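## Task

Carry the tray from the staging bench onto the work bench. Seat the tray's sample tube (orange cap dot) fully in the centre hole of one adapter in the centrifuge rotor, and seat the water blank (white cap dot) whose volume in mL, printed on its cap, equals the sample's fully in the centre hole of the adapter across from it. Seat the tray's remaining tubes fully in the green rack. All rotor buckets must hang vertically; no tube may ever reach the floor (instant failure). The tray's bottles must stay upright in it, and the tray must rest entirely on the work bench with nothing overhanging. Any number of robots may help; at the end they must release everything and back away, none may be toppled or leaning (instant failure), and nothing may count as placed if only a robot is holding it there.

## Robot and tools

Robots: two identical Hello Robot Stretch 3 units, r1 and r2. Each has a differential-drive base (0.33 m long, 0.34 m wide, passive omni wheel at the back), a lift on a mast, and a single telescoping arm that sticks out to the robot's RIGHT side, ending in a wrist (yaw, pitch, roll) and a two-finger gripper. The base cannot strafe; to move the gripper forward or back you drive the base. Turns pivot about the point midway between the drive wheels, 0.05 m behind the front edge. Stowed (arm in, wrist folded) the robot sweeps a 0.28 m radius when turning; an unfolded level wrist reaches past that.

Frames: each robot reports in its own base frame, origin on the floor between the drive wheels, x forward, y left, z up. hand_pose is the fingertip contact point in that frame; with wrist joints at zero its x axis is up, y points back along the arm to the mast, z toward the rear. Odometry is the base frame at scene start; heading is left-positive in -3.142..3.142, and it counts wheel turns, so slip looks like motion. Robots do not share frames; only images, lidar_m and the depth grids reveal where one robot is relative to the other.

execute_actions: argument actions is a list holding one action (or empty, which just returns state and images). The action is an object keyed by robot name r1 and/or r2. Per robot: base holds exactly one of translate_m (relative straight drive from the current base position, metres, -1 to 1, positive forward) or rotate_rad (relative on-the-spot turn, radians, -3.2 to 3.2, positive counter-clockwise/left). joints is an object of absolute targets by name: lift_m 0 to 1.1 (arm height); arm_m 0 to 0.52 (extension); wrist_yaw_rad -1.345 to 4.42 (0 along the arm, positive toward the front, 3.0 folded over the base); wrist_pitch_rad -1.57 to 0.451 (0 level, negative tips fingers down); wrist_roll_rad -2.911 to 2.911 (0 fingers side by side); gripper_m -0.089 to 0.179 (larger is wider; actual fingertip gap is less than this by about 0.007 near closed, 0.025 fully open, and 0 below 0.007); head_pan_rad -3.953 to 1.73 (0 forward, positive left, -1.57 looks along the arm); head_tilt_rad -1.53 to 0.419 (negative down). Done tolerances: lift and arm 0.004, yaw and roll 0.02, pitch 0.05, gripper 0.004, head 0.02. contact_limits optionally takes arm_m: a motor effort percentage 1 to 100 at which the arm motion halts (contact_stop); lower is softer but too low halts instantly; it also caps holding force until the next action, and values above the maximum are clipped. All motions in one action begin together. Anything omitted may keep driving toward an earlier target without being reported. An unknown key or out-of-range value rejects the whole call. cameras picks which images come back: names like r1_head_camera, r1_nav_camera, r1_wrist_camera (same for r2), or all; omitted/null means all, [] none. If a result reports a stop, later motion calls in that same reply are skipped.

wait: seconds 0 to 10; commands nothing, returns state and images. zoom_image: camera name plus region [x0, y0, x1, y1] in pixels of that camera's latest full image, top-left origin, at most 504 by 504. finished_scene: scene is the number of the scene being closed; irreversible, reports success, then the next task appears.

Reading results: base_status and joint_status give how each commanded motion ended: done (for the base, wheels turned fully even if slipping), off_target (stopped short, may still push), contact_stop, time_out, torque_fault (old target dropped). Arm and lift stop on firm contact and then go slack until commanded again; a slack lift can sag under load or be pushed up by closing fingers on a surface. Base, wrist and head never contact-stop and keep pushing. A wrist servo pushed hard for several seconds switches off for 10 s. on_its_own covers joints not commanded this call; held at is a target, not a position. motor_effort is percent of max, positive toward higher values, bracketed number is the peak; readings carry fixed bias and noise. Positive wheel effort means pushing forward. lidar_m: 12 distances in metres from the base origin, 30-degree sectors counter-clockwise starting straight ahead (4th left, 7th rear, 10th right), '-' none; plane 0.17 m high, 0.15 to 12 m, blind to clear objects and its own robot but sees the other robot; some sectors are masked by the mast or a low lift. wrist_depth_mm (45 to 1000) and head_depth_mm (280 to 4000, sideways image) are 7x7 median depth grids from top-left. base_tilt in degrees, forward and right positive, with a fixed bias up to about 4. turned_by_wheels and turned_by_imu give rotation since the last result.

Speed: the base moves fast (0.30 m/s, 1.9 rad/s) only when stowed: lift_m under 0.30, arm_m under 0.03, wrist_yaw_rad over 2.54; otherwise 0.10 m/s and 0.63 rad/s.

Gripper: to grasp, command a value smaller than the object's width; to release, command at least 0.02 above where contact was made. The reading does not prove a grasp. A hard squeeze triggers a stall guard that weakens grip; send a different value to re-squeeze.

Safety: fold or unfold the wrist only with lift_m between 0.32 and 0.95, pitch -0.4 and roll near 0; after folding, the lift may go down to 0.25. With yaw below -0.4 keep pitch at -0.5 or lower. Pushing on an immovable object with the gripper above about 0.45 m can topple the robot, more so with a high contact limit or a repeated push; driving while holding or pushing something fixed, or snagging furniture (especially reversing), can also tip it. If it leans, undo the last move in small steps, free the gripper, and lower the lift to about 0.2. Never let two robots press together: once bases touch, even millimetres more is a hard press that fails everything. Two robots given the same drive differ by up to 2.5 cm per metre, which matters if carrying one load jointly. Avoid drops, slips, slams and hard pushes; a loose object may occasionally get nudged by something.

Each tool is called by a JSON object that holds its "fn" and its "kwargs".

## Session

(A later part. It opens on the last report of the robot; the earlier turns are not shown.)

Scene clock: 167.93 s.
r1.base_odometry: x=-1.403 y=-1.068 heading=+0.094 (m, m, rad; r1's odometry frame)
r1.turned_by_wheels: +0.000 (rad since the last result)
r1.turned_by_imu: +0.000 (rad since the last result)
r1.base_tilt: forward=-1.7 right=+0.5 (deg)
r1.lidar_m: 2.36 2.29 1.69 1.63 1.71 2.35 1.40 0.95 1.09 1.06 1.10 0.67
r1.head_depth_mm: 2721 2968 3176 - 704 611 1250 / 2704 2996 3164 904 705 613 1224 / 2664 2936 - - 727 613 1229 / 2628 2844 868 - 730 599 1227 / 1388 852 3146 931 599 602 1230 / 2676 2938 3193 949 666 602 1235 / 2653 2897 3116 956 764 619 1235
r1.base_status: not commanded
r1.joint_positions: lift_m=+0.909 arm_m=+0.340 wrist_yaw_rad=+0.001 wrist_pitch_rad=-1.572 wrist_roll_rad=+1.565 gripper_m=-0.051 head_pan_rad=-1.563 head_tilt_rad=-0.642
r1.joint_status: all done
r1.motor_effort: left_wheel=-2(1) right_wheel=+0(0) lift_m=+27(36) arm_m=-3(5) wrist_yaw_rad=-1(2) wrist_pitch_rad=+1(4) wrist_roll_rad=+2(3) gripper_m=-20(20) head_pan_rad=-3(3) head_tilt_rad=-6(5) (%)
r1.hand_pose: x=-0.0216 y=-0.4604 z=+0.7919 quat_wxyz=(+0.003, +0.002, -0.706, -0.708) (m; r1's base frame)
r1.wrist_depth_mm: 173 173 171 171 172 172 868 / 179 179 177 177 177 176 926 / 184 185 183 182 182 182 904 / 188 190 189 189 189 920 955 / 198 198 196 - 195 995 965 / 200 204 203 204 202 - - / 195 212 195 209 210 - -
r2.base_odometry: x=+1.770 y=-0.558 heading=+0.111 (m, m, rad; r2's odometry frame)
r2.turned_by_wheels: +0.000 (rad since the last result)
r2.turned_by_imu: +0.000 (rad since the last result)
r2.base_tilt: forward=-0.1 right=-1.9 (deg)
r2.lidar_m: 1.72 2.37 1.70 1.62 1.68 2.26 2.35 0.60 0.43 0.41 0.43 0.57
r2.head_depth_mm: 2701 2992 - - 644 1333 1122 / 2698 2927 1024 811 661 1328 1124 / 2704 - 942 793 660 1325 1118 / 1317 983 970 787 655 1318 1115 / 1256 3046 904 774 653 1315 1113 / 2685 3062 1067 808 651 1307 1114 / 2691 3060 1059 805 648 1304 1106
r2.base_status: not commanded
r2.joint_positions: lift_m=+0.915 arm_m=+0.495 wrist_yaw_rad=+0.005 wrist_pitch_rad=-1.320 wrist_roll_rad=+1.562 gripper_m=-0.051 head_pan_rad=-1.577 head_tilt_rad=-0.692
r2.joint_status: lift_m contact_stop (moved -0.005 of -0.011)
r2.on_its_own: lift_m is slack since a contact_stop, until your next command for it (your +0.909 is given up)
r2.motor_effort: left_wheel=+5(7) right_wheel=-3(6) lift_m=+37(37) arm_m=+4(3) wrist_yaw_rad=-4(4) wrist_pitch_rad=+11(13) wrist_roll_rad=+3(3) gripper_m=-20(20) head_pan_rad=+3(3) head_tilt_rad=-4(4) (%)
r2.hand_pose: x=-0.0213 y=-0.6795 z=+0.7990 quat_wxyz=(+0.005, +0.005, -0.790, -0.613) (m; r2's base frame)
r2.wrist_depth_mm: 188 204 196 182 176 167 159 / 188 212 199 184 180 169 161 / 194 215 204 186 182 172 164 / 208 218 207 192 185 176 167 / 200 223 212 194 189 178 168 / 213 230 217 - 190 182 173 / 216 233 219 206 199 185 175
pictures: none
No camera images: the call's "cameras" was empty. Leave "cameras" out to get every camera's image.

{"fn": "execute_actions", "kwargs": {"actions": [{"r2":{"joints":{"gripper_m":0.07,"lift_m":0.915}},"r1":{"joints":{"gripper_m":0.07}}}], "cameras": []}}

{"fn": "execute_actions", "kwargs": {"actions": [{"r2":{"joints":{"lift_m":1.0}},"r1":{"joints":{"lift_m":1.0}}}], "cameras": []}}

{"fn": "execute_actions", "kwargs": {"actions": [{"r2":{"joints":{"arm_m":0.0,"head_pan_rad":-1.85}},"r1":{"base":{"translate_m":-0.6},"joints":{"arm_m":0.0,"head_pan_rad":-2.0,"head_tilt_rad":-0.6}}}], "cameras": ["r1_head_camera","r1_nav_camera","r2_head_camera"]}}

Scene clock: 174.53 s.
r1.base_odometry: x=-1.403 y=-1.068 heading=+0.094 (m, m, rad; r1's odometry frame)
r1.turned_by_wheels: +0.000 (rad since the last result)
r1.turned_by_imu: -0.001 (rad since the last result)
r1.base_tilt: forward=-1.8 right=+0.6 (deg)
r1.lidar_m: 2.35 2.29 1.69 1.63 1.70 2.35 1.40 0.95 1.09 1.06 1.10 0.67
r1.head_depth_mm: 2668 2950 3182 - 705 612 1249 / 2696 2983 3171 900 706 612 1228 / 2709 2948 - - 728 612 1225 / 2605 2826 853 - 729 600 1232 / 1385 861 3103 928 599 601 1226 / 2664 2913 3140 951 665 602 1231 / 2654 2948 3157 951 761 618 1241
r1.base_status: not commanded
r1.joint_positions: lift_m=+0.909 arm_m=+0.340 wrist_yaw_rad=+0.001 wrist_pitch_rad=-1.568 wrist_roll_rad=+1.566 gripper_m=+0.070 head_pan_rad=-1.563 head_tilt_rad=-0.642
r1.joint_status: all done
r1.motor_effort: left_wheel=-2(2) right_wheel=+0(0) lift_m=+28(29) arm_m=-3(3) wrist_yaw_rad=-1(1) wrist_pitch_rad=-1(1) wrist_roll_rad=+2(2) gripper_m=+0(77) head_pan_rad=-3(3) head_tilt_rad=-5(6) (%)
r1.hand_pose: x=-0.0216 y=-0.4615 z=+0.7917 quat_wxyz=(+0.002, +0.002, -0.708, -0.706) (m; r1's base frame)
r1.wrist_depth_mm: 172 174 171 170 171 172 855 / 179 179 177 176 176 176 893 / 184 184 184 182 182 182 895 / 187 192 189 188 188 946 960 / 198 197 194 194 193 993 984 / 199 204 206 201 203 - - / 206 210 207 208 208 - -
r2.base_odometry: x=+1.770 y=-0.558 heading=+0.111 (m, m, rad; r2's odometry frame)
r2.turned_by_wheels: +0.000 (rad since the last result)
r2.turned_by_imu: +0.000 (rad since the last result)
r2.base_tilt: forward=-0.1 right=-1.9 (deg)
r2.lidar_m: 1.73 2.37 1.70 1.63 1.68 2.26 2.37 0.60 0.43 0.41 0.43 0.57
r2.head_depth_mm: 2673 3029 - - 644 1332 1131 / 2699 2896 1021 811 661 1324 1121 / 2700 - 938 789 658 1324 1118 / 1323 1232 973 784 657 1317 1115 / 1256 3045 902 775 654 1313 1113 / 2679 3068 1066 808 652 1314 1109 / 2696 3031 1058 805 648 1308 1106
r2.base_status: not commanded
r2.joint_positions: lift_m=+0.915 arm_m=+0.495 wrist_yaw_rad=+0.002 wrist_pitch_rad=-1.306 wrist_roll_rad=+1.566 gripper_m=+0.070 head_pan_rad=-1.577 head_tilt_rad=-0.692
r2.joint_status: all done
r2.motor_effort: left_wheel=+4(5) right_wheel=-3(4) lift_m=+39(39) arm_m=+3(3) wrist_yaw_rad=-1(4) wrist_pitch_rad=+4(11) wrist_roll_rad=+2(3) gripper_m=+1(80) head_pan_rad=+3(3) head_tilt_rad=-3(4) (%)
r2.hand_pose: x=-0.0214 y=-0.6831 z=+0.8000 quat_wxyz=(+0.003, +0.002, -0.794, -0.608) (m; r2's base frame)
r2.wrist_depth_mm: 187 206 195 180 176 166 157 / 190 213 199 185 178 167 161 / 206 216 204 188 182 171 163 / 200 219 207 190 185 174 164 / 201 224 210 194 187 177 167 / 211 229 211 201 - 180 170 / 216 232 221 204 195 182 173
pictures: none
No camera images: the call's "cameras" was empty. Leave "cameras" out to get every camera's image.

Scene clock: 176.20 s.
r1.base_odometry: x=-1.403 y=-1.068 heading=+0.094 (m, m, rad; r1's odometry frame)
r1.turned_by_wheels: +0.000 (rad since the last result)
r1.turned_by_imu: +0.000 (rad since the last result)
r1.base_tilt: forward=-1.6 right=+0.6 (deg)
r1.lidar_m: 2.34 2.29 1.69 1.64 1.70 2.35 1.40 0.95 1.09 1.06 1.10 0.67
r1.head_depth_mm: 2697 2901 - 974 750 611 1252 / 2664 2892 3182 938 729 611 1221 / 2687 - - 800 746 614 1227 / 2562 2855 - 902 733 612 1230 / 1321 794 3154 930 600 603 1234 / 2631 2928 3132 952 664 600 1236 / 2670 2965 3160 949 762 619 1237
r1.base_status: not commanded
r1.joint_positions: lift_m=+1.000 arm_m=+0.340 wrist_yaw_rad=+0.001 wrist_pitch_rad=-1.568 wrist_roll_rad=+1.566 gripper_m=+0.070 head_pan_rad=-1.563 head_tilt_rad=-0.642
r1.joint_status: all done
r1.motor_effort: left_wheel=-2(2) right_wheel=+0(0) lift_m=+41(44) arm_m=-3(3) wrist_yaw_rad=+0(1) wrist_pitch_rad=-2(2) wrist_roll_rad=+2(2) gripper_m=+1(1) head_pan_rad=-2(2) head_tilt_rad=-6(6) (%)
r1.hand_pose: x=-0.0216 y=-0.4617 z=+0.8822 quat_wxyz=(+0.002, +0.002, -0.708, -0.706) (m; r1's base frame)
r1.wrist_depth_mm: 200 251 257 255 254 938 936 / 210 264 266 263 263 - 993 / 220 267 274 273 271 - 996 / 252 280 283 282 282 - - / 247 273 291 293 - - - / 202 255 291 298 303 - - / 249 286 212 308 - - -
r2.base_odometry: x=+1.770 y=-0.558 heading=+0.111 (m, m, rad; r2's odometry frame)
r2.turned_by_wheels: +0.000 (rad since the last result)
r2.turned_by_imu: +0.000 (rad since the last result)
r2.base_tilt: forward=-0.1 right=-1.9 (deg)
r2.lidar_m: 1.73 2.37 1.70 1.63 1.68 2.26 2.35 0.60 0.43 0.41 0.43 0.57
r2.head_depth_mm: 2622 - 1100 828 663 1335 1126 / 2598 3114 1092 810 662 1327 1122 / - - 937 791 659 1321 1118 / 861 1518 1029 787 656 1319 1114 / 2648 3027 903 777 654 1320 1114 / 2697 3028 1064 808 650 1316 1113 / 2694 3054 1060 804 647 1309 1108
r2.base_status: not commanded
r2.joint_positions: lift_m=+1.000 arm_m=+0.495 wrist_yaw_rad=+0.002 wrist_pitch_rad=-1.305 wrist_roll_rad=+1.566 gripper_m=+0.070 head_pan_rad=-1.577 head_tilt_rad=-0.692
r2.joint_status: all done
r2.motor_effort: left_wheel=+4(4) right_wheel=-2(3) lift_m=+45(47) arm_m=+3(3) wrist_yaw_rad=-2(0) wrist_pitch_rad=+3(4) wrist_roll_rad=+2(2) gripper_m=+1(1) head_pan_rad=+3(4) head_tilt_rad=-3(4) (%)
r2.hand_pose: x=-0.0215 y=-0.6833 z=+0.8848 quat_wxyz=(+0.003, +0.002, -0.794, -0.608) (m; r2's base frame)
r2.wrist_depth_mm: 325 263 246 242 253 239 226 / 188 241 290 272 257 243 231 / 303 272 295 275 259 247 236 / 267 260 296 279 267 253 239 / 350 270 302 289 271 256 240 / 359 272 306 291 - 259 246 / 369 276 317 236 282 264 250
pictures: none
No camera images: the call's "cameras" was empty. Leave "cameras" out to get every camera's image.

Scene clock: 183.20 s.
r1.base_odometry: x=-2.000 y=-1.124 heading=+0.094 (m, m, rad; r1's odometry frame)
r1.turned_by_wheels: +0.000 (rad since the last result)
r1.turned_by_imu: -0.003 (rad since the last result)
r1.base_tilt: forward=-1.7 right=+0.5 (deg)
r1.lidar_m: 2.95 2.30 1.69 1.64 1.71 2.36 2.35 0.58 0.47 1.05 1.09 1.21
r1.head_depth_mm: 1022 1143 1255 - - - 950 / 972 1080 1196 - - - - / 941 1029 1133 - - - - / 2954 3234 3443 - - - - / 2862 3117 3387 - - - - / 2737 2941 3217 1108 - - - / 2623 2842 3048 1056 - - -
r1.base_status: done
r1.joint_positions: lift_m=+1.000 arm_m=+0.002 wrist_yaw_rad=+0.001 wrist_pitch_rad=-1.567 wrist_roll_rad=+1.567 gripper_m=+0.070 head_pan_rad=-1.993 head_tilt_rad=-0.606
r1.joint_status: all done
joint sent to its limit — the command would take r1.arm_m past its lower limit, so that joint was sent only as far as its limit.
r1.motor_effort: left_wheel=-2(5) right_wheel=+1(1) lift_m=+42(41) arm_m=-4(5) wrist_yaw_rad=-1(1) wrist_pitch_rad=-2(2) wrist_roll_rad=+1(2) gripper_m=+0(0) head_pan_rad=-2(26) head_tilt_rad=+3(12) (%)
r1.hand_pose: x=-0.0216 y=-0.1236 z=+0.8821 quat_wxyz=(+0.002, +0.002, -0.708, -0.706) (m; r1's base frame)
r1.wrist_depth_mm: 283 973 955 931 944 954 925 / 287 - - 989 - 981 974 / 290 - - - - - 994 / 296 - - - - - - / 307 - - - - - - / 316 - - - - - - / 325 - - - - - -
r2.base_odometry: x=+1.770 y=-0.558 heading=+0.111 (m, m, rad; r2's odometry frame)
r2.turned_by_wheels: +0.000 (rad since the last result)
r2.turned_by_imu: +0.000 (rad since the last result)
r2.base_tilt: forward=+0.0 right=-1.9 (deg)
r2.lidar_m: 1.73 2.37 1.69 1.63 1.68 2.25 2.36 0.60 0.43 0.41 0.43 0.57
r2.head_depth_mm: 3067 3439 - - - - 1173 / 2982 3354 - - - - 1145 / 2873 3292 - - - - 1142 / 2826 3171 1111 - - - 1118 / 2702 3028 966 - - - 1111 / 2642 2952 969 755 634 585 1090 / 2565 2879 999 744 650 1252 1153
r2.base_status: not commanded
r2.joint_positions: lift_m=+1.000 arm_m=+0.001 wrist_yaw_rad=+0.001 wrist_pitch_rad=-1.305 wrist_roll_rad=+1.567 gripper_m=+0.070 head_pan_rad=-1.843 head_tilt_rad=-0.692
r2.joint_status: all done
r2.motor_effort: left_wheel=+4(3) right_wheel=-3(2) lift_m=+45(45) arm_m=-4(6) wrist_yaw_rad=-1(2) wrist_pitch_rad=+3(3) wrist_roll_rad=+1(2) gripper_m=+1(1) head_pan_rad=-2(20) head_tilt_rad=-3(3) (%)
r2.hand_pose: x=-0.0215 y=-0.1894 z=+0.8849 quat_wxyz=(+0.002, +0.002, -0.794, -0.607) (m; r2's base frame)
r2.wrist_depth_mm: 330 313 - - 969 912 856 / 335 321 - - 982 906 874 / 349 327 - - - - 853 / 356 331 - - - 947 894 / 365 344 - - - 934 921 / 371 345 - - - 997 927 / 375 357 - - - 940 945
pictures: r1_head_camera (sideways: a quarter turn clockwise sets it upright), r1_nav_camera (sideways: a quarter turn counterclockwise sets it upright), r2_head_camera (sideways: a quarter turn clockwise sets it upright)
camera_calibration (this result's frames):
r1_head_camera: T_world_to_cam=[[0.255269, 0.460424, -0.850204, 1.1264], [0.888087, -0.459327, 0.0178961, -0.0300116], [-0.382282, -0.759624, -0.526148, 0.646555], [0, 0, 0, 1]] pos_world=[-0.0137163, -0.0412705, 1.29839]
r1_nav_camera: T_world_to_cam=[[-0.19737, -0.513458, 0.835109, -1.04933], [-0.933745, 0.357939, -0.000607015, 0.0537366], [-0.298606, -0.779898, -0.550085, 0.669398], [0, 0, 0, 1]] pos_world=[0.0429554, -0.0359608, 1.24457]
r2_head_camera: T_world_to_cam=[[0.129499, 0.621321, -0.772781, 1.02214], [0.972974, -0.229884, -0.0217821, 0.0289599], [-0.191184, -0.749075, -0.634299, 0.782186], [0, 0, 0, 1]] pos_world=[-0.0110015, -0.0425015, 1.28666]
Images, in order (width x height): r1_head_camera 896x504, r1_nav_camera 672x504, r2_head_camera 896x504.

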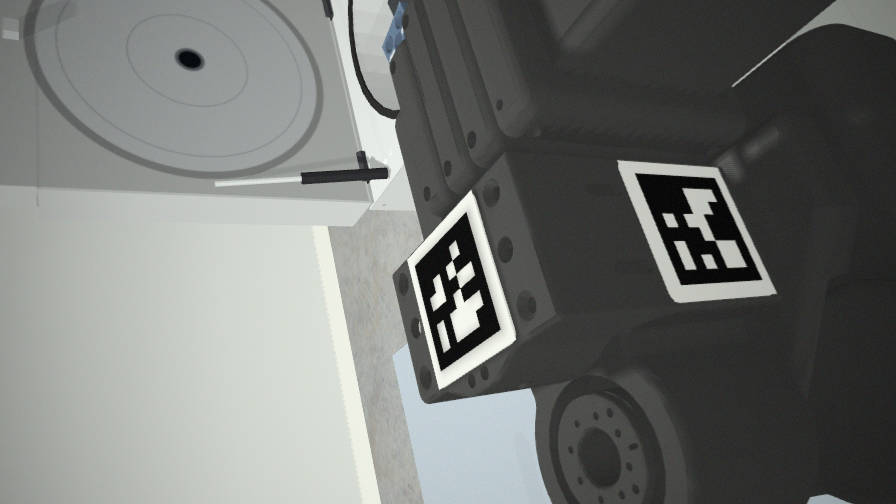

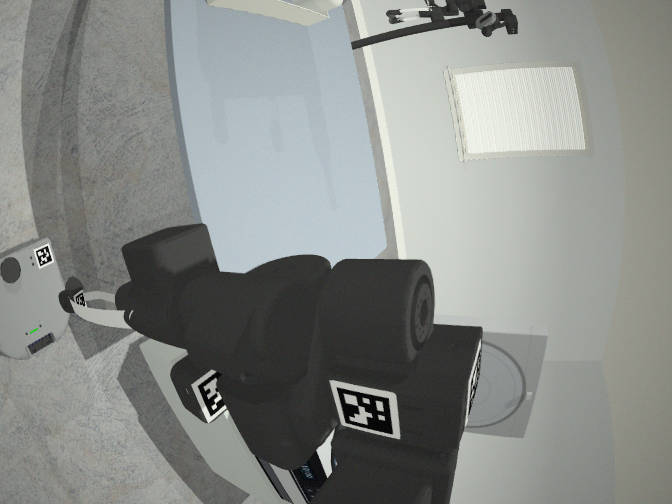

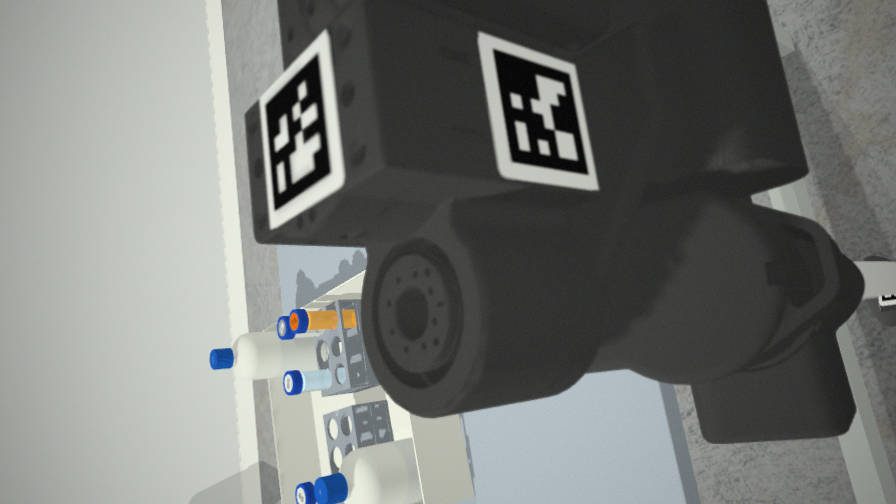

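{"fn": "execute_actions", "kwargs": {"actions": [{"r1":{"base":{"rotate_rad":0.33},"joints":{"lift_m":0.7,"wrist_roll_rad":0}},"r2":{"joints":{"lift_m":0.6,"head_tilt_rad":-0.6}}}], "cameras": []}}

{"fn": "execute_actions", "kwargs": {"actions": [{"r1":{"base":{"translate_m":-0.5}}}], "cameras": []}}

{"fn": "execute_actions", "kwargs": {"actions": [{"r1":{"base":{"rotate_rad":-0.33},"joints":{"head_pan_rad":-1.57,"head_tilt_rad":-0.8}}}], "cameras": ["r1_head_camera","r1_nav_camera","r2_head_camera"]}}

Scene clock: 194.77 s.
r1.base_odometry: x=-2.000 y=-1.124 heading=+0.424 (m, m, rad; r1's odometry frame)
r1.turned_by_wheels: +0.330 (rad since the last result)
r1.turned_by_imu: +0.332 (rad since the last result)
r1.base_tilt: forward=-1.7 right=+0.7 (deg)
r1.lidar_m: 2.89 1.82 1.64 1.65 2.00 2.35 0.65 0.47 1.04 1.06 1.28 1.21
r1.head_depth_mm: 2781 3045 3273 2520 844 629 704 / 2733 3008 3299 2401 786 631 1221 / 2732 3003 3237 1040 788 632 1222 / 2674 2942 3183 1045 790 633 1201 / 2652 2904 3158 1051 791 635 1200 / 2644 2865 3154 1056 795 636 573 / 2594 2803 3097 1061 797 639 573
r1.base_status: done
r1.joint_positions: lift_m=+0.700 arm_m=+0.002 wrist_yaw_rad=+0.001 wrist_pitch_rad=-1.567 wrist_roll_rad=+0.004 gripper_m=+0.070 head_pan_rad=-1.993 head_tilt_rad=-0.606
r1.joint_status: all done
r1.motor_effort: left_wheel=-3(7) right_wheel=+1(4) lift_m=+29(36) arm_m=-4(4) wrist_yaw_rad=-1(1) wrist_pitch_rad=-2(2) wrist_roll_rad=-1(1) gripper_m=+0(1) head_pan_rad=-2(2) head_tilt_rad=+5(2) (%)
r1.hand_pose: x=-0.0217 y=-0.1239 z=+0.5826 quat_wxyz=(+0.500, +0.498, -0.501, -0.500) (m; r1's base frame)
r1.wrist_depth_mm: 698 700 685 711 677 680 435 / 722 706 728 718 721 707 612 / 741 747 740 729 724 722 721 / 764 757 748 - - 758 776 / 786 783 785 - - 768 763 / 807 824 831 803 - 795 789 / 845 842 826 820 831 826 835
r2.base_odometry: x=+1.770 y=-0.558 heading=+0.111 (m, m, rad; r2's odometry frame)
r2.turned_by_wheels: +0.000 (rad since the last result)
r2.turned_by_imu: +0.000 (rad since the last result)
r2.base_tilt: forward=-0.1 right=-2.0 (deg)
r2.lidar_m: 1.73 2.36 1.70 1.63 1.67 2.26 2.35 0.60 0.43 0.41 0.43 0.57
r2.head_depth_mm: 3050 3421 3296 937 722 1399 1140 / 2931 3308 3241 914 719 1360 1156 / 2840 3201 3233 897 715 1325 1205 / 2784 3077 3211 882 712 632 1202 / 2708 2971 1157 908 707 612 1198 / 2631 2899 1088 897 706 593 1196 / 2576 2843 3015 732 702 588 1190
r2.base_status: not commanded
r2.joint_positions: lift_m=+0.600 arm_m=+0.001 wrist_yaw_rad=+0.001 wrist_pitch_rad=-1.305 wrist_roll_rad=+1.567 gripper_m=+0.070 head_pan_rad=-1.843 head_tilt_rad=-0.606
r2.joint_status: all done
r2.motor_effort: left_wheel=+3(3) right_wheel=-2(3) lift_m=+31(36) arm_m=-4(4) wrist_yaw_rad=-2(1) wrist_pitch_rad=+3(3) wrist_roll_rad=+1(1) gripper_m=+1(1) head_pan_rad=-3(3) head_tilt_rad=+1(10) (%)
r2.hand_pose: x=-0.0215 y=-0.1894 z=+0.4853 quat_wxyz=(+0.002, +0.002, -0.794, -0.607) (m; r2's base frame)
r2.wrist_depth_mm: 776 703 645 619 586 - - / 782 735 650 633 619 - - / 809 739 671 636 - - - / 832 727 685 676 - - - / 830 750 682 666 634 594 559 / 836 782 712 688 - 597 573 / 881 800 654 697 646 591 579
pictures: none
No camera images: the call's "cameras" was empty. Leave "cameras" out to get every camera's image.

Scene clock: 200.73 s.
r1.base_odometry: x=-2.455 y=-1.330 heading=+0.423 (m, m, rad; r1's odometry frame)
r1.turned_by_wheels: -0.001 (rad since the last result)
r1.turned_by_imu: +0.002 (rad since the last result)
r1.base_tilt: forward=-1.6 right=+0.7 (deg)
r1.lidar_m: 3.18 1.99 1.79 1.80 2.08 1.88 0.38 0.24 0.21 0.22 0.30 1.63
r1.head_depth_mm: 687 758 845 921 799 652 483 / 681 748 834 907 815 579 484 / 670 737 819 892 779 598 566 / 685 753 841 940 1031 863 740 / 2529 2760 3063 2544 1940 1458 1231 / 2508 2722 2974 2585 1859 1335 1296 / 2448 2669 2981 2575 801 659 575
r1.base_status: translate_m off_target (by the wheels' count: -0.4997 of -0.5000)
r1.joint_positions: lift_m=+0.700 arm_m=+0.002 wrist_yaw_rad=+0.001 wrist_pitch_rad=-1.567 wrist_roll_rad=+0.003 gripper_m=+0.070 head_pan_rad=-1.993 head_tilt_rad=-0.603
r1.joint_status: not commanded
r1.on_its_own: left_wheel is at rest, and its effort (-49) is outside its rest range (-18 to +18)
r1.motor_effort: left_wheel=-49(56) right_wheel=-10(17) lift_m=+30(30) arm_m=-3(4) wrist_yaw_rad=-1(1) wrist_pitch_rad=-2(2) wrist_roll_rad=-1(1) gripper_m=+0(1) head_pan_rad=-3(3) head_tilt_rad=+2(3) (%)
r1.hand_pose: x=-0.0217 y=-0.1238 z=+0.5826 quat_wxyz=(+0.501, +0.499, -0.501, -0.500) (m; r1's base frame)
r1.wrist_depth_mm: 698 686 504 693 177 175 174 / 714 710 707 694 182 181 178 / 733 741 738 733 362 187 186 / 767 754 746 - - 756 247 / 768 784 778 - - 780 760 / 825 825 811 809 - 806 805 / 832 835 829 834 839 821 801
r2.base_odometry: x=+1.770 y=-0.558 heading=+0.111 (m, m, rad; r2's odometry frame)
r2.turned_by_wheels: +0.000 (rad since the last result)
r2.turned_by_imu: +0.000 (rad since the last result)
r2.base_tilt: forward=+0.1 right=-2.1 (deg)
r2.lidar_m: 1.73 2.37 1.70 1.62 1.68 2.27 2.36 0.60 0.43 0.41 0.43 0.57
r2.head_depth_mm: 3056 3416 3256 935 722 1404 1136 / 2936 3320 3282 914 719 1362 1160 / 2859 3199 3227 895 714 1323 1203 / 2768 3088 3201 883 711 631 1204 / 2709 3022 1156 906 706 611 1200 / 2640 2930 1088 898 705 592 1198 / 2601 2838 2986 732 703 589 1190
r2.base_status: not commanded
r2.joint_positions: lift_m=+0.600 arm_m=+0.001 wrist_yaw_rad=+0.001 wrist_pitch_rad=-1.305 wrist_roll_rad=+1.567 gripper_m=+0.070 head_pan_rad=-1.843 head_tilt_rad=-0.606
r2.joint_status: not commanded
r2.motor_effort: left_wheel=+3(3) right_wheel=-2(3) lift_m=+30(30) arm_m=-4(4) wrist_yaw_rad=+0(2) wrist_pitch_rad=+3(3) wrist_roll_rad=+2(1) gripper_m=+1(1) head_pan_rad=-2(2) head_tilt_rad=+2(2) (%)
r2.hand_pose: x=-0.0215 y=-0.1894 z=+0.4853 quat_wxyz=(+0.002, +0.002, -0.794, -0.607) (m; r2's base frame)
r2.wrist_depth_mm: 792 722 641 602 576 - - / 785 723 663 650 618 - - / 798 753 671 639 - - - / 796 736 684 651 - - - / 815 765 707 657 638 602 550 / 863 795 725 685 - 595 564 / 874 841 663 698 657 614 584
pictures: none
No camera images: the call's "cameras" was empty. Leave "cameras" out to get every camera's image.

Scene clock: 202.73 s.
r1.base_odometry: x=-2.455 y=-1.330 heading=+0.093 (m, m, rad; r1's odometry frame)
r1.turned_by_wheels: -0.330 (rad since the last result)
r1.turned_by_imu: -0.333 (rad since the last result)
r1.base_tilt: forward=-1.7 right=+0.6 (deg)
r1.lidar_m: 1.63 2.51 1.85 1.79 1.87 1.94 1.88 0.30 0.22 0.21 0.30 1.29
r1.head_depth_mm: 681 776 875 806 657 510 526 / 679 771 865 810 596 509 522 / 702 770 865 778 737 743 680 / 2603 2909 2500 1941 941 792 699 / 2595 2910 2532 1946 1555 1352 1175 / 2574 2881 1027 852 1337 1323 1177 / 2569 2882 1028 803 656 555 509
r1.base_status: done
r1.joint_positions: lift_m=+0.700 arm_m=+0.002 wrist_yaw_rad=+0.001 wrist_pitch_rad=-1.567 wrist_roll_rad=+0.003 gripper_m=+0.070 head_pan_rad=-1.577 head_tilt_rad=-0.791
r1.joint_status: all done
r1.motor_effort: left_wheel=+1(38) right_wheel=-2(12) lift_m=+30(30) arm_m=-3(3) wrist_yaw_rad=-1(1) wrist_pitch_rad=-2(2) wrist_roll_rad=-1(1) gripper_m=+0(2) head_pan_rad=+3(26) head_tilt_rad=-7(26) (%)
r1.hand_pose: x=-0.0217 y=-0.1238 z=+0.5826 quat_wxyz=(+0.501, +0.499, -0.501, -0.500) (m; r1's base frame)
r1.wrist_depth_mm: 260 331 693 178 177 170 163 / 727 722 716 228 207 187 181 / 736 744 730 730 720 729 720 / 774 757 771 - - 741 737 / 784 794 780 - - 780 758 / 818 790 806 806 - 785 811 / 836 831 839 843 831 830 825
r2.base_odometry: x=+1.770 y=-0.558 heading=+0.111 (m, m, rad; r2's odometry frame)
r2.turned_by_wheels: +0.000 (rad since the last result)
r2.turned_by_imu: +0.000 (rad since the last result)
r2.base_tilt: forward=+0.0 right=-2.0 (deg)
r2.lidar_m: 1.72 2.36 1.70 1.62 1.68 2.26 2.35 0.60 0.43 0.41 0.43 0.57
r2.head_depth_mm: 3044 3415 3285 936 721 1399 1139 / 2946 3303 3267 916 717 1359 1156 / 2860 3190 3200 897 717 1322 1203 / 2799 3089 3212 884 712 632 1200 / 2669 3016 1163 906 708 612 1199 / 2606 2929 1092 894 706 593 1194 / 2571 2800 3002 733 703 591 1195
r2.base_status: not commanded
r2.joint_positions: lift_m=+0.600 arm_m=+0.001 wrist_yaw_rad=+0.001 wrist_pitch_rad=-1.305 wrist_roll_rad=+1.567 gripper_m=+0.070 head_pan_rad=-1.843 head_tilt_rad=-0.606
r2.joint_status: not commanded
r2.motor_effort: left_wheel=+3(3) right_wheel=-2(2) lift_m=+30(30) arm_m=-4(4) wrist_yaw_rad=-1(1) wrist_pitch_rad=+3(3) wrist_roll_rad=+2(1) gripper_m=+1(1) head_pan_rad=-2(2) head_tilt_rad=+1(2) (%)
r2.hand_pose: x=-0.0215 y=-0.1894 z=+0.4853 quat_wxyz=(+0.002, +0.002, -0.794, -0.607) (m; r2's base frame)
r2.wrist_depth_mm: 770 714 646 629 593 - - / 771 718 649 647 611 - - / 781 738 664 646 - - - / 838 769 671 649 - - - / 830 776 710 669 630 596 569 / 871 800 711 682 - 601 576 / 899 805 658 704 658 627 576
pictures: r1_head_camera (sideways: a quarter turn clockwise sets it upright), r1_nav_camera (sideways: a quarter turn counterclockwise sets it upright), r2_head_camera (sideways: a quarter turn clockwise sets it upright)
camera_calibration (this result's frames):
r1_head_camera: T_world_to_cam=[[0.0484183, 0.671479, -0.73944, 0.983271], [0.997939, -0.0637322, 0.00747002, -0.017105], [-0.0421102, -0.738278, -0.673181, 0.835755], [0, 0, 0, 1]] pos_world=[0.00465531, -0.0443166, 1.28981]
r1_nav_camera: T_world_to_cam=[[0.0259907, -0.69341, 0.720074, -0.900747], [-0.998752, -0.048744, -0.0108896, 0.0675186], [0.0426502, -0.718893, -0.693811, 0.854283], [0, 0, 0, 1]] pos_world=[0.05441, -0.00715867, 1.24205]
r2_head_camera: T_world_to_cam=[[0.111117, 0.555444, -0.824096, 1.08914], [0.972432, -0.231827, -0.025135, 0.033331], [-0.205009, -0.798585, -0.565892, 0.693278], [0, 0, 0, 1]] pos_world=[-0.0113059, -0.0435906, 1.29072]
Images, in order (width x height): r1_head_camera 896x504, r1_nav_camera 672x504, r2_head_camera 896x504.

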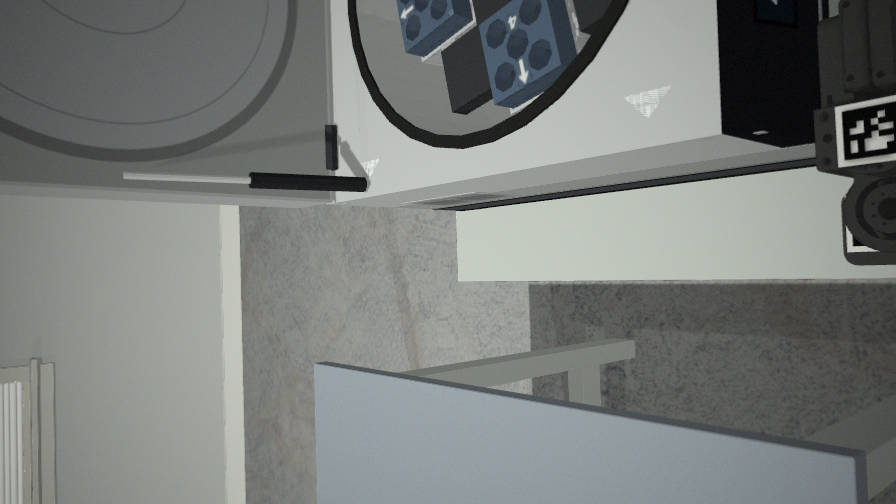

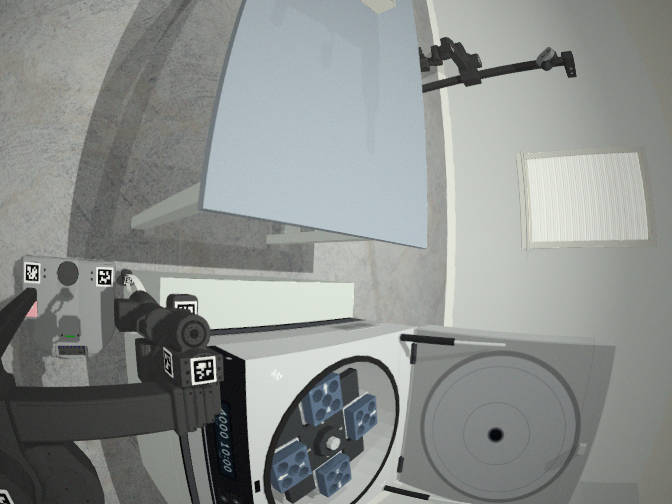

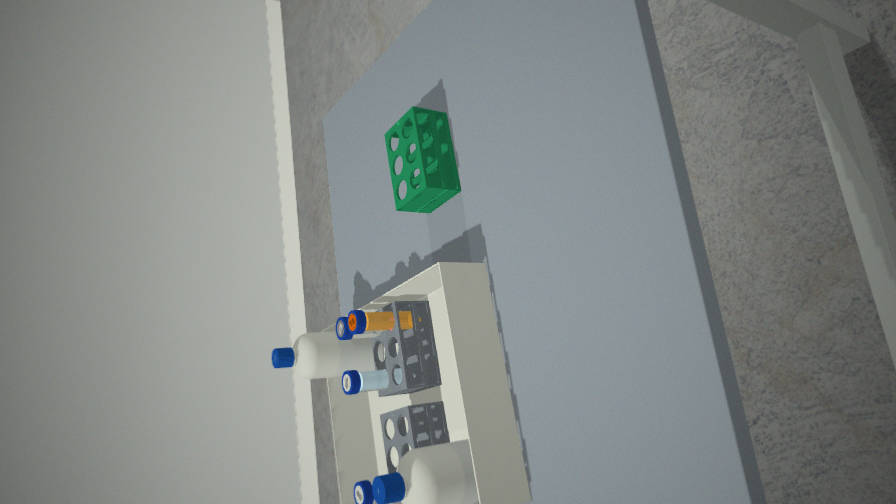

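{"fn": "execute_actions", "kwargs": {"actions": [{"r1":{"joints":{"lift_m":1.09}}}], "cameras": []}}

{"fn": "execute_actions", "kwargs": {"actions": [{"r1":{"base":{"translate_m":-0.2},"joints":{"arm_m":0.3}}}], "cameras": ["r1_head_camera","r1_wrist_camera"]}}

Scene clock: 211.53 s.
r1.base_odometry: x=-2.455 y=-1.330 heading=+0.093 (m, m, rad; r1's odometry frame)
r1.turned_by_wheels: +0.000 (rad since the last result)
r1.turned_by_imu: -0.001 (rad since the last result)
r1.base_tilt: forward=-1.6 right=+0.5 (deg)
r1.lidar_m: 1.62 2.51 1.86 1.80 1.87 1.94 1.88 0.30 0.22 0.21 0.30 1.29
r1.head_depth_mm: - - - - - - - / - - - - - - - / - - - - - - - / - 2917 - - - - - / 2586 2883 2510 1956 1568 1357 1201 / 2567 2897 1028 854 1341 1322 1183 / 2553 2883 1030 800 656 555 511
r1.base_status: not commanded
r1.joint_positions: lift_m=+1.090 arm_m=+0.002 wrist_yaw_rad=+0.001 wrist_pitch_rad=-1.567 wrist_roll_rad=+0.003 gripper_m=+0.070 head_pan_rad=-1.577 head_tilt_rad=-0.791
r1.joint_status: all done
r1.motor_effort: left_wheel=+1(1) right_wheel=-2(2) lift_m=+41(42) arm_m=-3(3) wrist_yaw_rad=-1(1) wrist_pitch_rad=-2(2) wrist_roll_rad=-1(1) gripper_m=-1(1) head_pan_rad=+2(3) head_tilt_rad=-7(7) (%)
r1.hand_pose: x=-0.0217 y=-0.1238 z=+0.9722 quat_wxyz=(+0.501, +0.499, -0.501, -0.500) (m; r1's base frame)
r1.wrist_depth_mm: 345 345 - 548 329 300 298 / 360 356 - 563 410 398 386 / - - - - - - - / - - - - - - - / - - - - - - - / - - - - - - - / - - - - - - -
r2.base_odometry: x=+1.770 y=-0.558 heading=+0.111 (m, m, rad; r2's odometry frame)
r2.turned_by_wheels: +0.000 (rad since the last result)
r2.turned_by_imu: +0.000 (rad since the last result)
r2.base_tilt: forward=-0.2 right=-2.0 (deg)
r2.lidar_m: 1.73 2.37 1.69 1.62 1.68 2.25 2.36 0.60 0.43 0.41 0.43 0.57
r2.head_depth_mm: 3034 3433 3251 935 722 1408 1136 / 2959 3292 3262 913 716 1361 1156 / 2833 3192 3192 896 714 1321 1210 / 2755 3089 3191 885 712 632 1205 / 2687 3043 1157 905 709 611 1201 / 2622 2920 1087 896 706 593 1196 / 2562 2855 3020 733 703 590 1187
r2.base_status: not commanded
r2.joint_positions: lift_m=+0.600 arm_m=+0.001 wrist_yaw_rad=+0.001 wrist_pitch_rad=-1.305 wrist_roll_rad=+1.567 gripper_m=+0.070 head_pan_rad=-1.843 head_tilt_rad=-0.606
r2.joint_status: not commanded
r2.motor_effort: left_wheel=+3(3) right_wheel=-2(2) lift_m=+30(31) arm_m=-4(4) wrist_yaw_rad=-1(1) wrist_pitch_rad=+3(3) wrist_roll_rad=+2(2) gripper_m=+0(1) head_pan_rad=-2(2) head_tilt_rad=+0(3) (%)
r2.hand_pose: x=-0.0215 y=-0.1894 z=+0.4853 quat_wxyz=(+0.002, +0.002, -0.794, -0.607) (m; r2's base frame)
r2.wrist_depth_mm: 754 696 661 613 583 - - / 768 724 651 617 598 - - / 808 749 651 652 - - - / 819 767 694 661 - - - / 841 753 688 667 631 589 564 / 889 777 718 695 - 607 570 / 902 833 655 712 641 615 576
pictures: none
No camera images: the call's "cameras" was empty. Leave "cameras" out to get every camera's image.

Scene clock: 214.93 s.
r1.base_odometry: x=-2.655 y=-1.349 heading=+0.093 (m, m, rad; r1's odometry frame)
r1.turned_by_wheels: +0.000 (rad since the last result)
r1.turned_by_imu: -0.001 (rad since the last result)
r1.base_tilt: forward=-1.8 right=+0.7 (deg)
r1.lidar_m: 1.82 2.51 1.86 1.80 1.88 1.73 1.68 0.30 0.22 0.21 0.22 0.30
r1.head_depth_mm: 681 770 863 823 657 507 536 / 701 769 866 806 665 506 533 / - 767 866 786 668 505 531 / - - 867 819 664 506 528 / 671 745 839 754 598 506 525 / 2498 2904 2531 1957 896 542 650 / 2552 2867 2512 1896 1404 1332 702
r1.base_status: done
r1.joint_positions: lift_m=+1.090 arm_m=+0.300 wrist_yaw_rad=+0.001 wrist_pitch_rad=-1.567 wrist_roll_rad=+0.003 gripper_m=+0.070 head_pan_rad=-1.577 head_tilt_rad=-0.791
r1.joint_status: all done
r1.motor_effort: left_wheel=+1(2) right_wheel=-2(5) lift_m=+41(40) arm_m=+5(5) wrist_yaw_rad=-1(1) wrist_pitch_rad=-2(2) wrist_roll_rad=-1(1) gripper_m=-1(1) head_pan_rad=+3(2) head_tilt_rad=-6(7) (%)
r1.hand_pose: x=-0.0217 y=-0.4215 z=+0.9722 quat_wxyz=(+0.501, +0.499, -0.501, -0.500) (m; r1's base frame)
r1.wrist_depth_mm: - - 306 361 355 354 335 / - - 312 382 354 352 343 / - - 321 423 381 377 380 / - - 331 395 394 385 384 / 477 - 341 343 417 400 343 / - - 354 349 354 349 347 / - - - - - - -
r2.base_odometry: x=+1.770 y=-0.558 heading=+0.111 (m, m, rad; r2's odometry frame)
r2.turned_by_wheels: +0.000 (rad since the last result)
r2.turned_by_imu: +0.000 (rad since the last result)
r2.base_tilt: forward=-0.2 right=-1.8 (deg)
r2.lidar_m: 1.73 2.36 1.70 1.62 1.68 2.26 2.36 0.60 0.43 0.41 0.43 0.57
r2.head_depth_mm: 3044 3445 3281 932 720 1402 1140 / 2920 3314 3212 915 719 1361 1154 / 2861 3213 3249 897 715 1323 1208 / 2793 3127 3198 885 713 632 1199 / 2712 3008 1157 907 706 613 1197 / 2636 2914 1090 897 707 594 1197 / 2570 2842 3015 732 703 590 1192
r2.base_status: not commanded
r2.joint_positions: lift_m=+0.600 arm_m=+0.001 wrist_yaw_rad=+0.001 wrist_pitch_rad=-1.305 wrist_roll_rad=+1.567 gripper_m=+0.070 head_pan_rad=-1.843 head_tilt_rad=-0.606
r2.joint_status: not commanded
r2.motor_effort: left_wheel=+3(3) right_wheel=-2(3) lift_m=+31(30) arm_m=-4(4) wrist_yaw_rad=-1(1) wrist_pitch_rad=+3(3) wrist_roll_rad=+1(1) gripper_m=+1(1) head_pan_rad=-2(2) head_tilt_rad=+3(3) (%)
r2.hand_pose: x=-0.0215 y=-0.1894 z=+0.4853 quat_wxyz=(+0.002, +0.002, -0.794, -0.607) (m; r2's base frame)
r2.wrist_depth_mm: 764 724 627 628 594 - - / 782 746 659 624 585 - - / 794 729 665 625 - - - / 801 754 697 637 - - - / 818 777 696 668 622 601 559 / 841 788 709 665 - 614 565 / 898 814 643 699 648 611 571
pictures: r1_head_camera (sideways: a quarter turn clockwise sets it upright), r1_wrist_camera
camera_calibration (this result's frames):
r1_head_camera: T_world_to_cam=[[0.048315, 0.671486, -0.73944, 0.983272], [0.997949, -0.0635788, 0.00747002, -0.0171051], [-0.0419967, -0.738284, -0.673181, 0.835754], [0, 0, 0, 1]] pos_world=[0.00466213, -0.0443169, 1.28981]
r1_wrist_camera: T_world_to_cam=[[-0.999056, -0.0409142, -0.0145817, -0.0282564], [-0.0429834, 0.979576, 0.196425, 0.246182], [0.00624735, 0.196866, -0.98041, 1.20006], [0, 0, 0, 1]] pos_world=[-0.0251452, -0.478563, 1.12779]
Images, in order (width x height): r1_head_camera 896x504, r1_wrist_camera 644x364.

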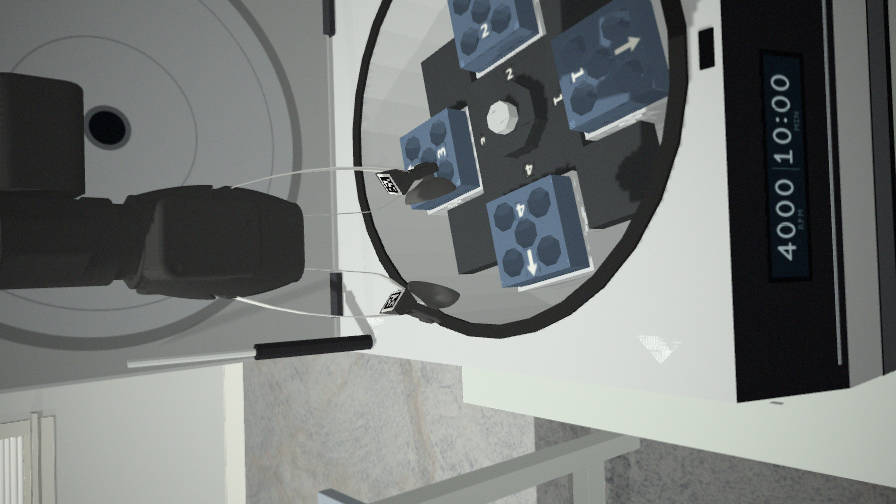

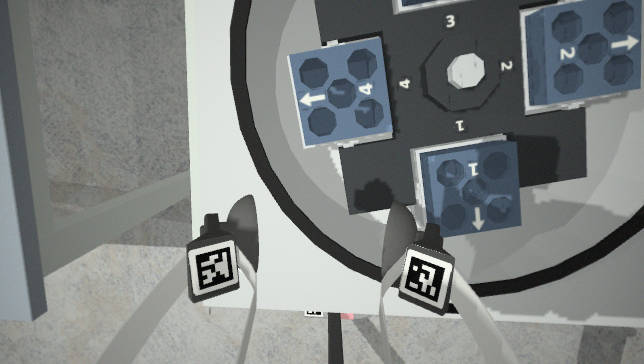

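{"fn": "execute_actions", "kwargs": {"actions": [{"r1":{"base":{"translate_m":1.0},"joints":{"arm_m":0.28,"lift_m":1.1}}}], "cameras": []}}

{"fn": "execute_actions", "kwargs": {"actions": [{"r1":{"base":{"translate_m":0.27}}}], "cameras": ["r1_head_camera","r1_wrist_camera"]}}

Scene clock: 232.33 s.
r1.base_odometry: x=-1.659 y=-1.256 heading=+0.093 (m, m, rad; r1's odometry frame)
r1.turned_by_wheels: +0.000 (rad since the last result)
r1.turned_by_imu: +0.000 (rad since the last result)
r1.base_tilt: forward=-1.7 right=+0.6 (deg)
r1.lidar_m: 2.59 2.50 1.84 1.78 1.86 2.57 0.84 0.64 0.94 0.91 0.95 0.84
r1.head_depth_mm: 2643 2929 1016 794 652 552 1112 / 2692 2933 1021 795 653 552 509 / 2674 2916 1023 772 651 553 508 / - - 982 796 653 553 509 / 2570 2908 1026 774 653 553 509 / 2605 2810 1027 722 632 542 509 / 2547 1325 1027 770 637 531 510
r1.base_status: done
r1.joint_positions: lift_m=+1.099 arm_m=+0.280 wrist_yaw_rad=+0.001 wrist_pitch_rad=-1.567 wrist_roll_rad=+0.003 gripper_m=+0.070 head_pan_rad=-1.577 head_tilt_rad=-0.791
r1.joint_status: all done
r1.motor_effort: left_wheel=+0(3) right_wheel=-2(2) lift_m=+41(42) arm_m=-4(4) wrist_yaw_rad=-1(1) wrist_pitch_rad=-2(2) wrist_roll_rad=-1(1) gripper_m=+1(0) head_pan_rad=+2(3) head_tilt_rad=-6(5) (%)
r1.hand_pose: x=-0.0217 y=-0.4022 z=+0.9814 quat_wxyz=(+0.501, +0.499, -0.501, -0.500) (m; r1's base frame)
r1.wrist_depth_mm: 312 302 350 351 349 350 349 / 313 289 361 363 358 357 357 / 374 373 373 375 370 370 368 / 380 388 382 380 382 380 380 / 390 388 395 397 391 396 393 / 415 414 413 412 412 406 403 / - - - - - - -
r2.base_odometry: x=+1.770 y=-0.558 heading=+0.111 (m, m, rad; r2's odometry frame)
r2.turned_by_wheels: +0.000 (rad since the last result)
r2.turned_by_imu: +0.000 (rad since the last result)
r2.base_tilt: forward=+0.0 right=-2.0 (deg)
r2.lidar_m: 1.73 2.36 1.70 1.63 1.68 2.26 2.36 0.60 0.43 0.41 0.42 0.57
r2.head_depth_mm: 2991 3384 3306 939 722 1404 1140 / 2920 3319 3210 915 720 1361 1157 / 2858 3211 3238 898 714 1325 1210 / 2760 3095 3209 882 709 632 1204 / 2684 3001 1156 908 709 612 1202 / 2650 2905 1091 895 705 592 1193 / 2570 2821 2987 734 701 590 1192
r2.base_status: not commanded
r2.joint_positions: lift_m=+0.600 arm_m=+0.001 wrist_yaw_rad=+0.001 wrist_pitch_rad=-1.305 wrist_roll_rad=+1.567 gripper_m=+0.070 head_pan_rad=-1.843 head_tilt_rad=-0.606
r2.joint_status: not commanded
r2.motor_effort: left_wheel=+3(3) right_wheel=-2(2) lift_m=+30(31) arm_m=-4(4) wrist_yaw_rad=+0(2) wrist_pitch_rad=+3(3) wrist_roll_rad=+1(2) gripper_m=+1(1) head_pan_rad=-3(2) head_tilt_rad=+3(2) (%)
r2.hand_pose: x=-0.0215 y=-0.1894 z=+0.4853 quat_wxyz=(+0.002, +0.002, -0.794, -0.607) (m; r2's base frame)
r2.wrist_depth_mm: 741 706 642 620 582 - - / 780 734 667 638 592 - - / 769 760 664 640 - - - / 785 777 687 663 - - - / 822 775 713 666 627 601 576 / 842 793 719 684 - 600 566 / 873 825 661 691 649 605 585
pictures: none
No camera images: the call's "cameras" was empty. Leave "cameras" out to get every camera's image.

Scene clock: 236.33 s.
r1.base_odometry: x=-1.390 y=-1.230 heading=+0.093 (m, m, rad; r1's odometry frame)
r1.turned_by_wheels: +0.000 (rad since the last result)
r1.turned_by_imu: +0.000 (rad since the last result)
r1.base_tilt: forward=-1.7 right=+0.7 (deg)
r1.lidar_m: 2.33 2.49 1.84 1.78 1.85 2.56 1.08 0.90 0.95 0.91 0.95 0.59
r1.head_depth_mm: 2619 2950 1019 794 651 539 1107 / 2695 2963 1021 772 626 530 1114 / 2684 2953 720 710 632 532 1114 / - - 983 794 634 530 508 / 2568 1343 1026 773 626 527 509 / 2577 2914 1026 752 471 520 510 / 2550 2896 1028 800 656 554 511
r1.base_status: done
r1.joint_positions: lift_m=+1.099 arm_m=+0.280 wrist_yaw_rad=+0.001 wrist_pitch_rad=-1.567 wrist_roll_rad=+0.003 gripper_m=+0.070 head_pan_rad=-1.577 head_tilt_rad=-0.791
r1.joint_status: not commanded
r1.motor_effort: left_wheel=+1(4) right_wheel=-3(3) lift_m=+41(41) arm_m=-4(4) wrist_yaw_rad=-1(0) wrist_pitch_rad=-2(2) wrist_roll_rad=-1(1) gripper_m=+0(1) head_pan_rad=+3(3) head_tilt_rad=-6(6) (%)
r1.hand_pose: x=-0.0217 y=-0.4022 z=+0.9814 quat_wxyz=(+0.501, +0.499, -0.501, -0.500) (m; r1's base frame)
r1.wrist_depth_mm: 356 329 327 345 343 346 348 / 366 303 301 305 301 359 355 / 379 373 371 368 368 367 368 / 390 383 383 385 379 381 380 / 405 398 307 391 388 394 388 / 417 409 412 405 412 409 406 / - - - - - - -
r2.base_odometry: x=+1.770 y=-0.558 heading=+0.111 (m, m, rad; r2's odometry frame)
r2.turned_by_wheels: +0.000 (rad since the last result)
r2.turned_by_imu: +0.000 (rad since the last result)
r2.base_tilt: forward=+0.0 right=-1.8 (deg)
r2.lidar_m: 1.73 2.36 1.70 1.63 1.67 2.25 2.36 0.60 0.43 0.41 0.42 0.57
r2.head_depth_mm: 3025 3428 3247 935 723 1403 1136 / 2971 3285 3246 917 721 1363 1155 / 2859 3209 3234 895 714 1328 1205 / 2794 3086 3194 882 713 632 1204 / 2691 3010 1159 909 709 613 1198 / 2637 2906 1081 896 707 593 1200 / 762 2675 1447 734 702 589 1191
r2.base_status: not commanded
r2.joint_positions: lift_m=+0.600 arm_m=+0.001 wrist_yaw_rad=+0.001 wrist_pitch_rad=-1.305 wrist_roll_rad=+1.567 gripper_m=+0.070 head_pan_rad=-1.843 head_tilt_rad=-0.606
r2.joint_status: not commanded
r2.motor_effort: left_wheel=+3(3) right_wheel=-2(2) lift_m=+30(30) arm_m=-4(4) wrist_yaw_rad=-1(1) wrist_pitch_rad=+3(3) wrist_roll_rad=+2(2) gripper_m=+1(1) head_pan_rad=-3(3) head_tilt_rad=+2(2) (%)
r2.hand_pose: x=-0.0215 y=-0.1894 z=+0.4853 quat_wxyz=(+0.002, +0.002, -0.794, -0.607) (m; r2's base frame)
r2.wrist_depth_mm: 756 716 640 623 602 - - / 790 744 638 630 623 - - / 798 741 662 636 - - - / 805 755 688 655 - - - / 831 782 691 672 637 587 562 / 836 804 718 668 - 598 577 / 891 800 658 694 640 612 576
pictures: r1_head_camera (sideways: a quarter turn clockwise sets it upright), r1_wrist_camera
camera_calibration (this result's frames):
r1_head_camera: T_world_to_cam=[[0.0483145, 0.671487, -0.73944, 0.983272], [0.997949, -0.0635781, 0.00747002, -0.0171051], [-0.0419961, -0.738284, -0.673181, 0.835754], [0, 0, 0, 1]] pos_world=[0.00466216, -0.0443169, 1.28981]
r1_wrist_camera: T_world_to_cam=[[-0.999056, -0.0409164, -0.014582, -0.0273325], [-0.0429857, 0.979575, 0.196433, 0.225454], [0.00624688, 0.196874, -0.980409, 1.20536], [0, 0, 0, 1]] pos_world=[-0.0251451, -0.459271, 1.13706]
Images, in order (width x height): r1_head_camera 896x504, r1_wrist_camera 644x364.

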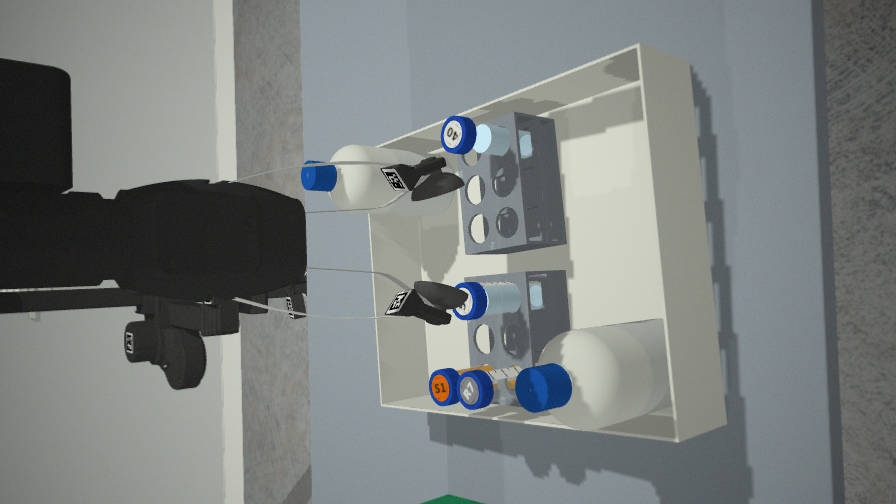

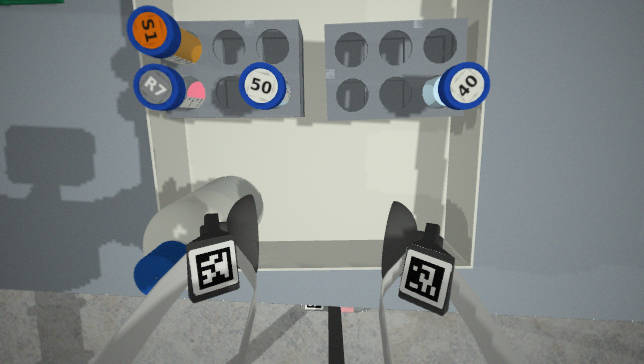

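{"fn": "execute_actions", "kwargs": {"actions": [{"r1":{"base":{"translate_m":0.045},"joints":{"arm_m":0.356,"lift_m":1.03}}}], "cameras": ["r1_wrist_camera","r2_head_camera"]}}

Scene clock: 241.67 s.
r1.base_odometry: x=-1.345 y=-1.226 heading=+0.093 (m, m, rad; r1's odometry frame)
r1.turned_by_wheels: +0.000 (rad since the last result)
r1.turned_by_imu: +0.000 (rad since the last result)
r1.base_tilt: forward=-1.7 right=+0.6 (deg)
r1.lidar_m: 2.28 2.48 1.84 1.78 1.86 2.57 0.97 0.94 0.94 0.91 0.95 0.55
r1.head_depth_mm: - 2973 1022 795 623 536 1113 / 2725 2975 981 724 647 530 1111 / - 2982 1024 724 632 532 1111 / - - 946 793 633 529 508 / 2606 1345 1027 661 471 519 509 / 2601 2926 1025 774 637 555 509 / 2566 2924 1026 759 655 555 511
r1.base_status: done
r1.joint_positions: lift_m=+1.030 arm_m=+0.356 wrist_yaw_rad=+0.001 wrist_pitch_rad=-1.567 wrist_roll_rad=+0.003 gripper_m=+0.070 head_pan_rad=-1.577 head_tilt_rad=-0.791
r1.joint_status: all done
r1.motor_effort: left_wheel=+1(2) right_wheel=-2(3) lift_m=+29(35) arm_m=+4(5) wrist_yaw_rad=-1(0) wrist_pitch_rad=-2(2) wrist_roll_rad=-1(2) gripper_m=+0(1) head_pan_rad=+2(3) head_tilt_rad=-7(6) (%)
r1.hand_pose: x=-0.0217 y=-0.4774 z=+0.9126 quat_wxyz=(+0.501, +0.499, -0.501, -0.500) (m; r1's base frame)
r1.wrist_depth_mm: 287 285 286 282 284 281 253 / 299 294 293 291 293 289 287 / 307 304 240 245 273 243 298 / 319 313 250 248 252 246 305 / 327 327 225 320 316 309 314 / 337 335 283 334 332 324 328 / 352 348 227 337 336 305 342
r2.base_odometry: x=+1.770 y=-0.558 heading=+0.111 (m, m, rad; r2's odometry frame)
r2.turned_by_wheels: +0.000 (rad since the last result)
r2.turned_by_imu: +0.000 (rad since the last result)
r2.base_tilt: forward=-0.1 right=-2.0 (deg)
r2.lidar_m: 1.73 2.36 1.70 1.63 1.68 2.26 2.36 0.60 0.43 0.41 0.43 0.57
r2.head_depth_mm: 3009 3407 3269 935 722 1400 1142 / 2951 3316 3254 916 718 1364 1156 / 2849 3178 3225 896 714 1321 1208 / 2780 3083 3200 882 711 632 1203 / 2716 3055 1160 906 711 611 1196 / 1107 771 1080 899 704 593 1199 / 697 2766 3023 732 703 590 1192
r2.base_status: not commanded
r2.joint_positions: lift_m=+0.600 arm_m=+0.001 wrist_yaw_rad=+0.001 wrist_pitch_rad=-1.305 wrist_roll_rad=+1.567 gripper_m=+0.070 head_pan_rad=-1.843 head_tilt_rad=-0.606
r2.joint_status: not commanded
r2.motor_effort: left_wheel=+3(3) right_wheel=-2(2) lift_m=+30(31) arm_m=-4(4) wrist_yaw_rad=-1(1) wrist_pitch_rad=+3(3) wrist_roll_rad=+2(2) gripper_m=+1(1) head_pan_rad=-2(2) head_tilt_rad=+2(2) (%)
r2.hand_pose: x=-0.0215 y=-0.1894 z=+0.4853 quat_wxyz=(+0.002, +0.002, -0.794, -0.607) (m; r2's base frame)
r2.wrist_depth_mm: 777 713 637 621 590 - - / 794 726 645 634 596 - - / 786 731 669 635 - - - / 801 757 668 651 - - - / 845 775 692 679 623 582 566 / 856 798 706 668 - 595 558 / 852 807 647 689 653 613 570
pictures: r1_wrist_camera, r2_head_camera (sideways: a quarter turn clockwise sets it upright)
camera_calibration (this result's frames):
r1_wrist_camera: T_world_to_cam=[[-0.999056, -0.0409152, -0.0145858, -0.0314112], [-0.0429858, 0.979556, 0.196525, 0.312601], [0.00624673, 0.196966, -0.98039, 1.15275], [0, 0, 0, 1]] pos_world=[-0.0251451, -0.534549, 1.06825]
r2_head_camera: T_world_to_cam=[[0.111117, 0.555444, -0.824096, 1.08914], [0.972432, -0.231827, -0.025135, 0.033331], [-0.205009, -0.798585, -0.565892, 0.693278], [0, 0, 0, 1]] pos_world=[-0.0113059, -0.0435905, 1.29072]
Images, in order (width x height): r1_wrist_camera 644x364, r2_head_camera 896x504.

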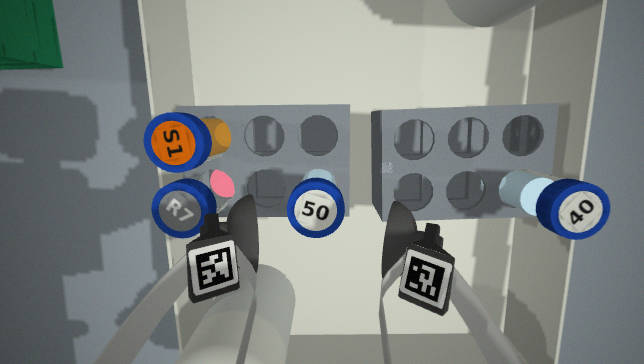

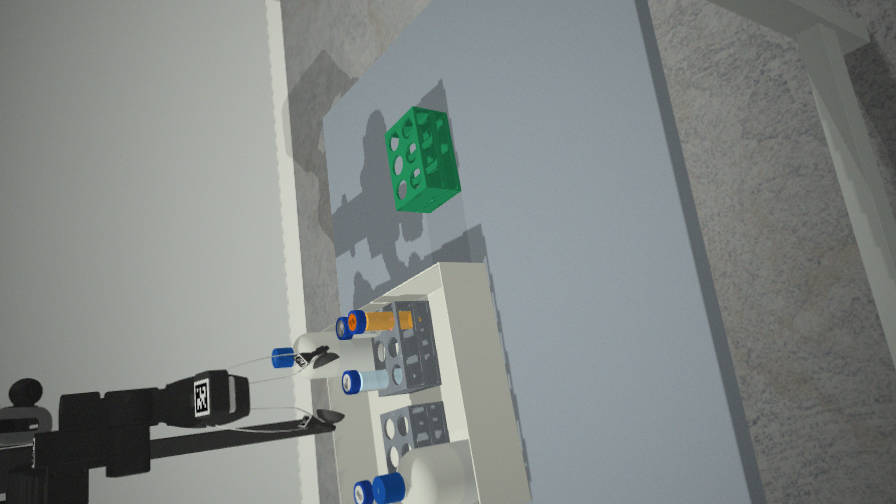

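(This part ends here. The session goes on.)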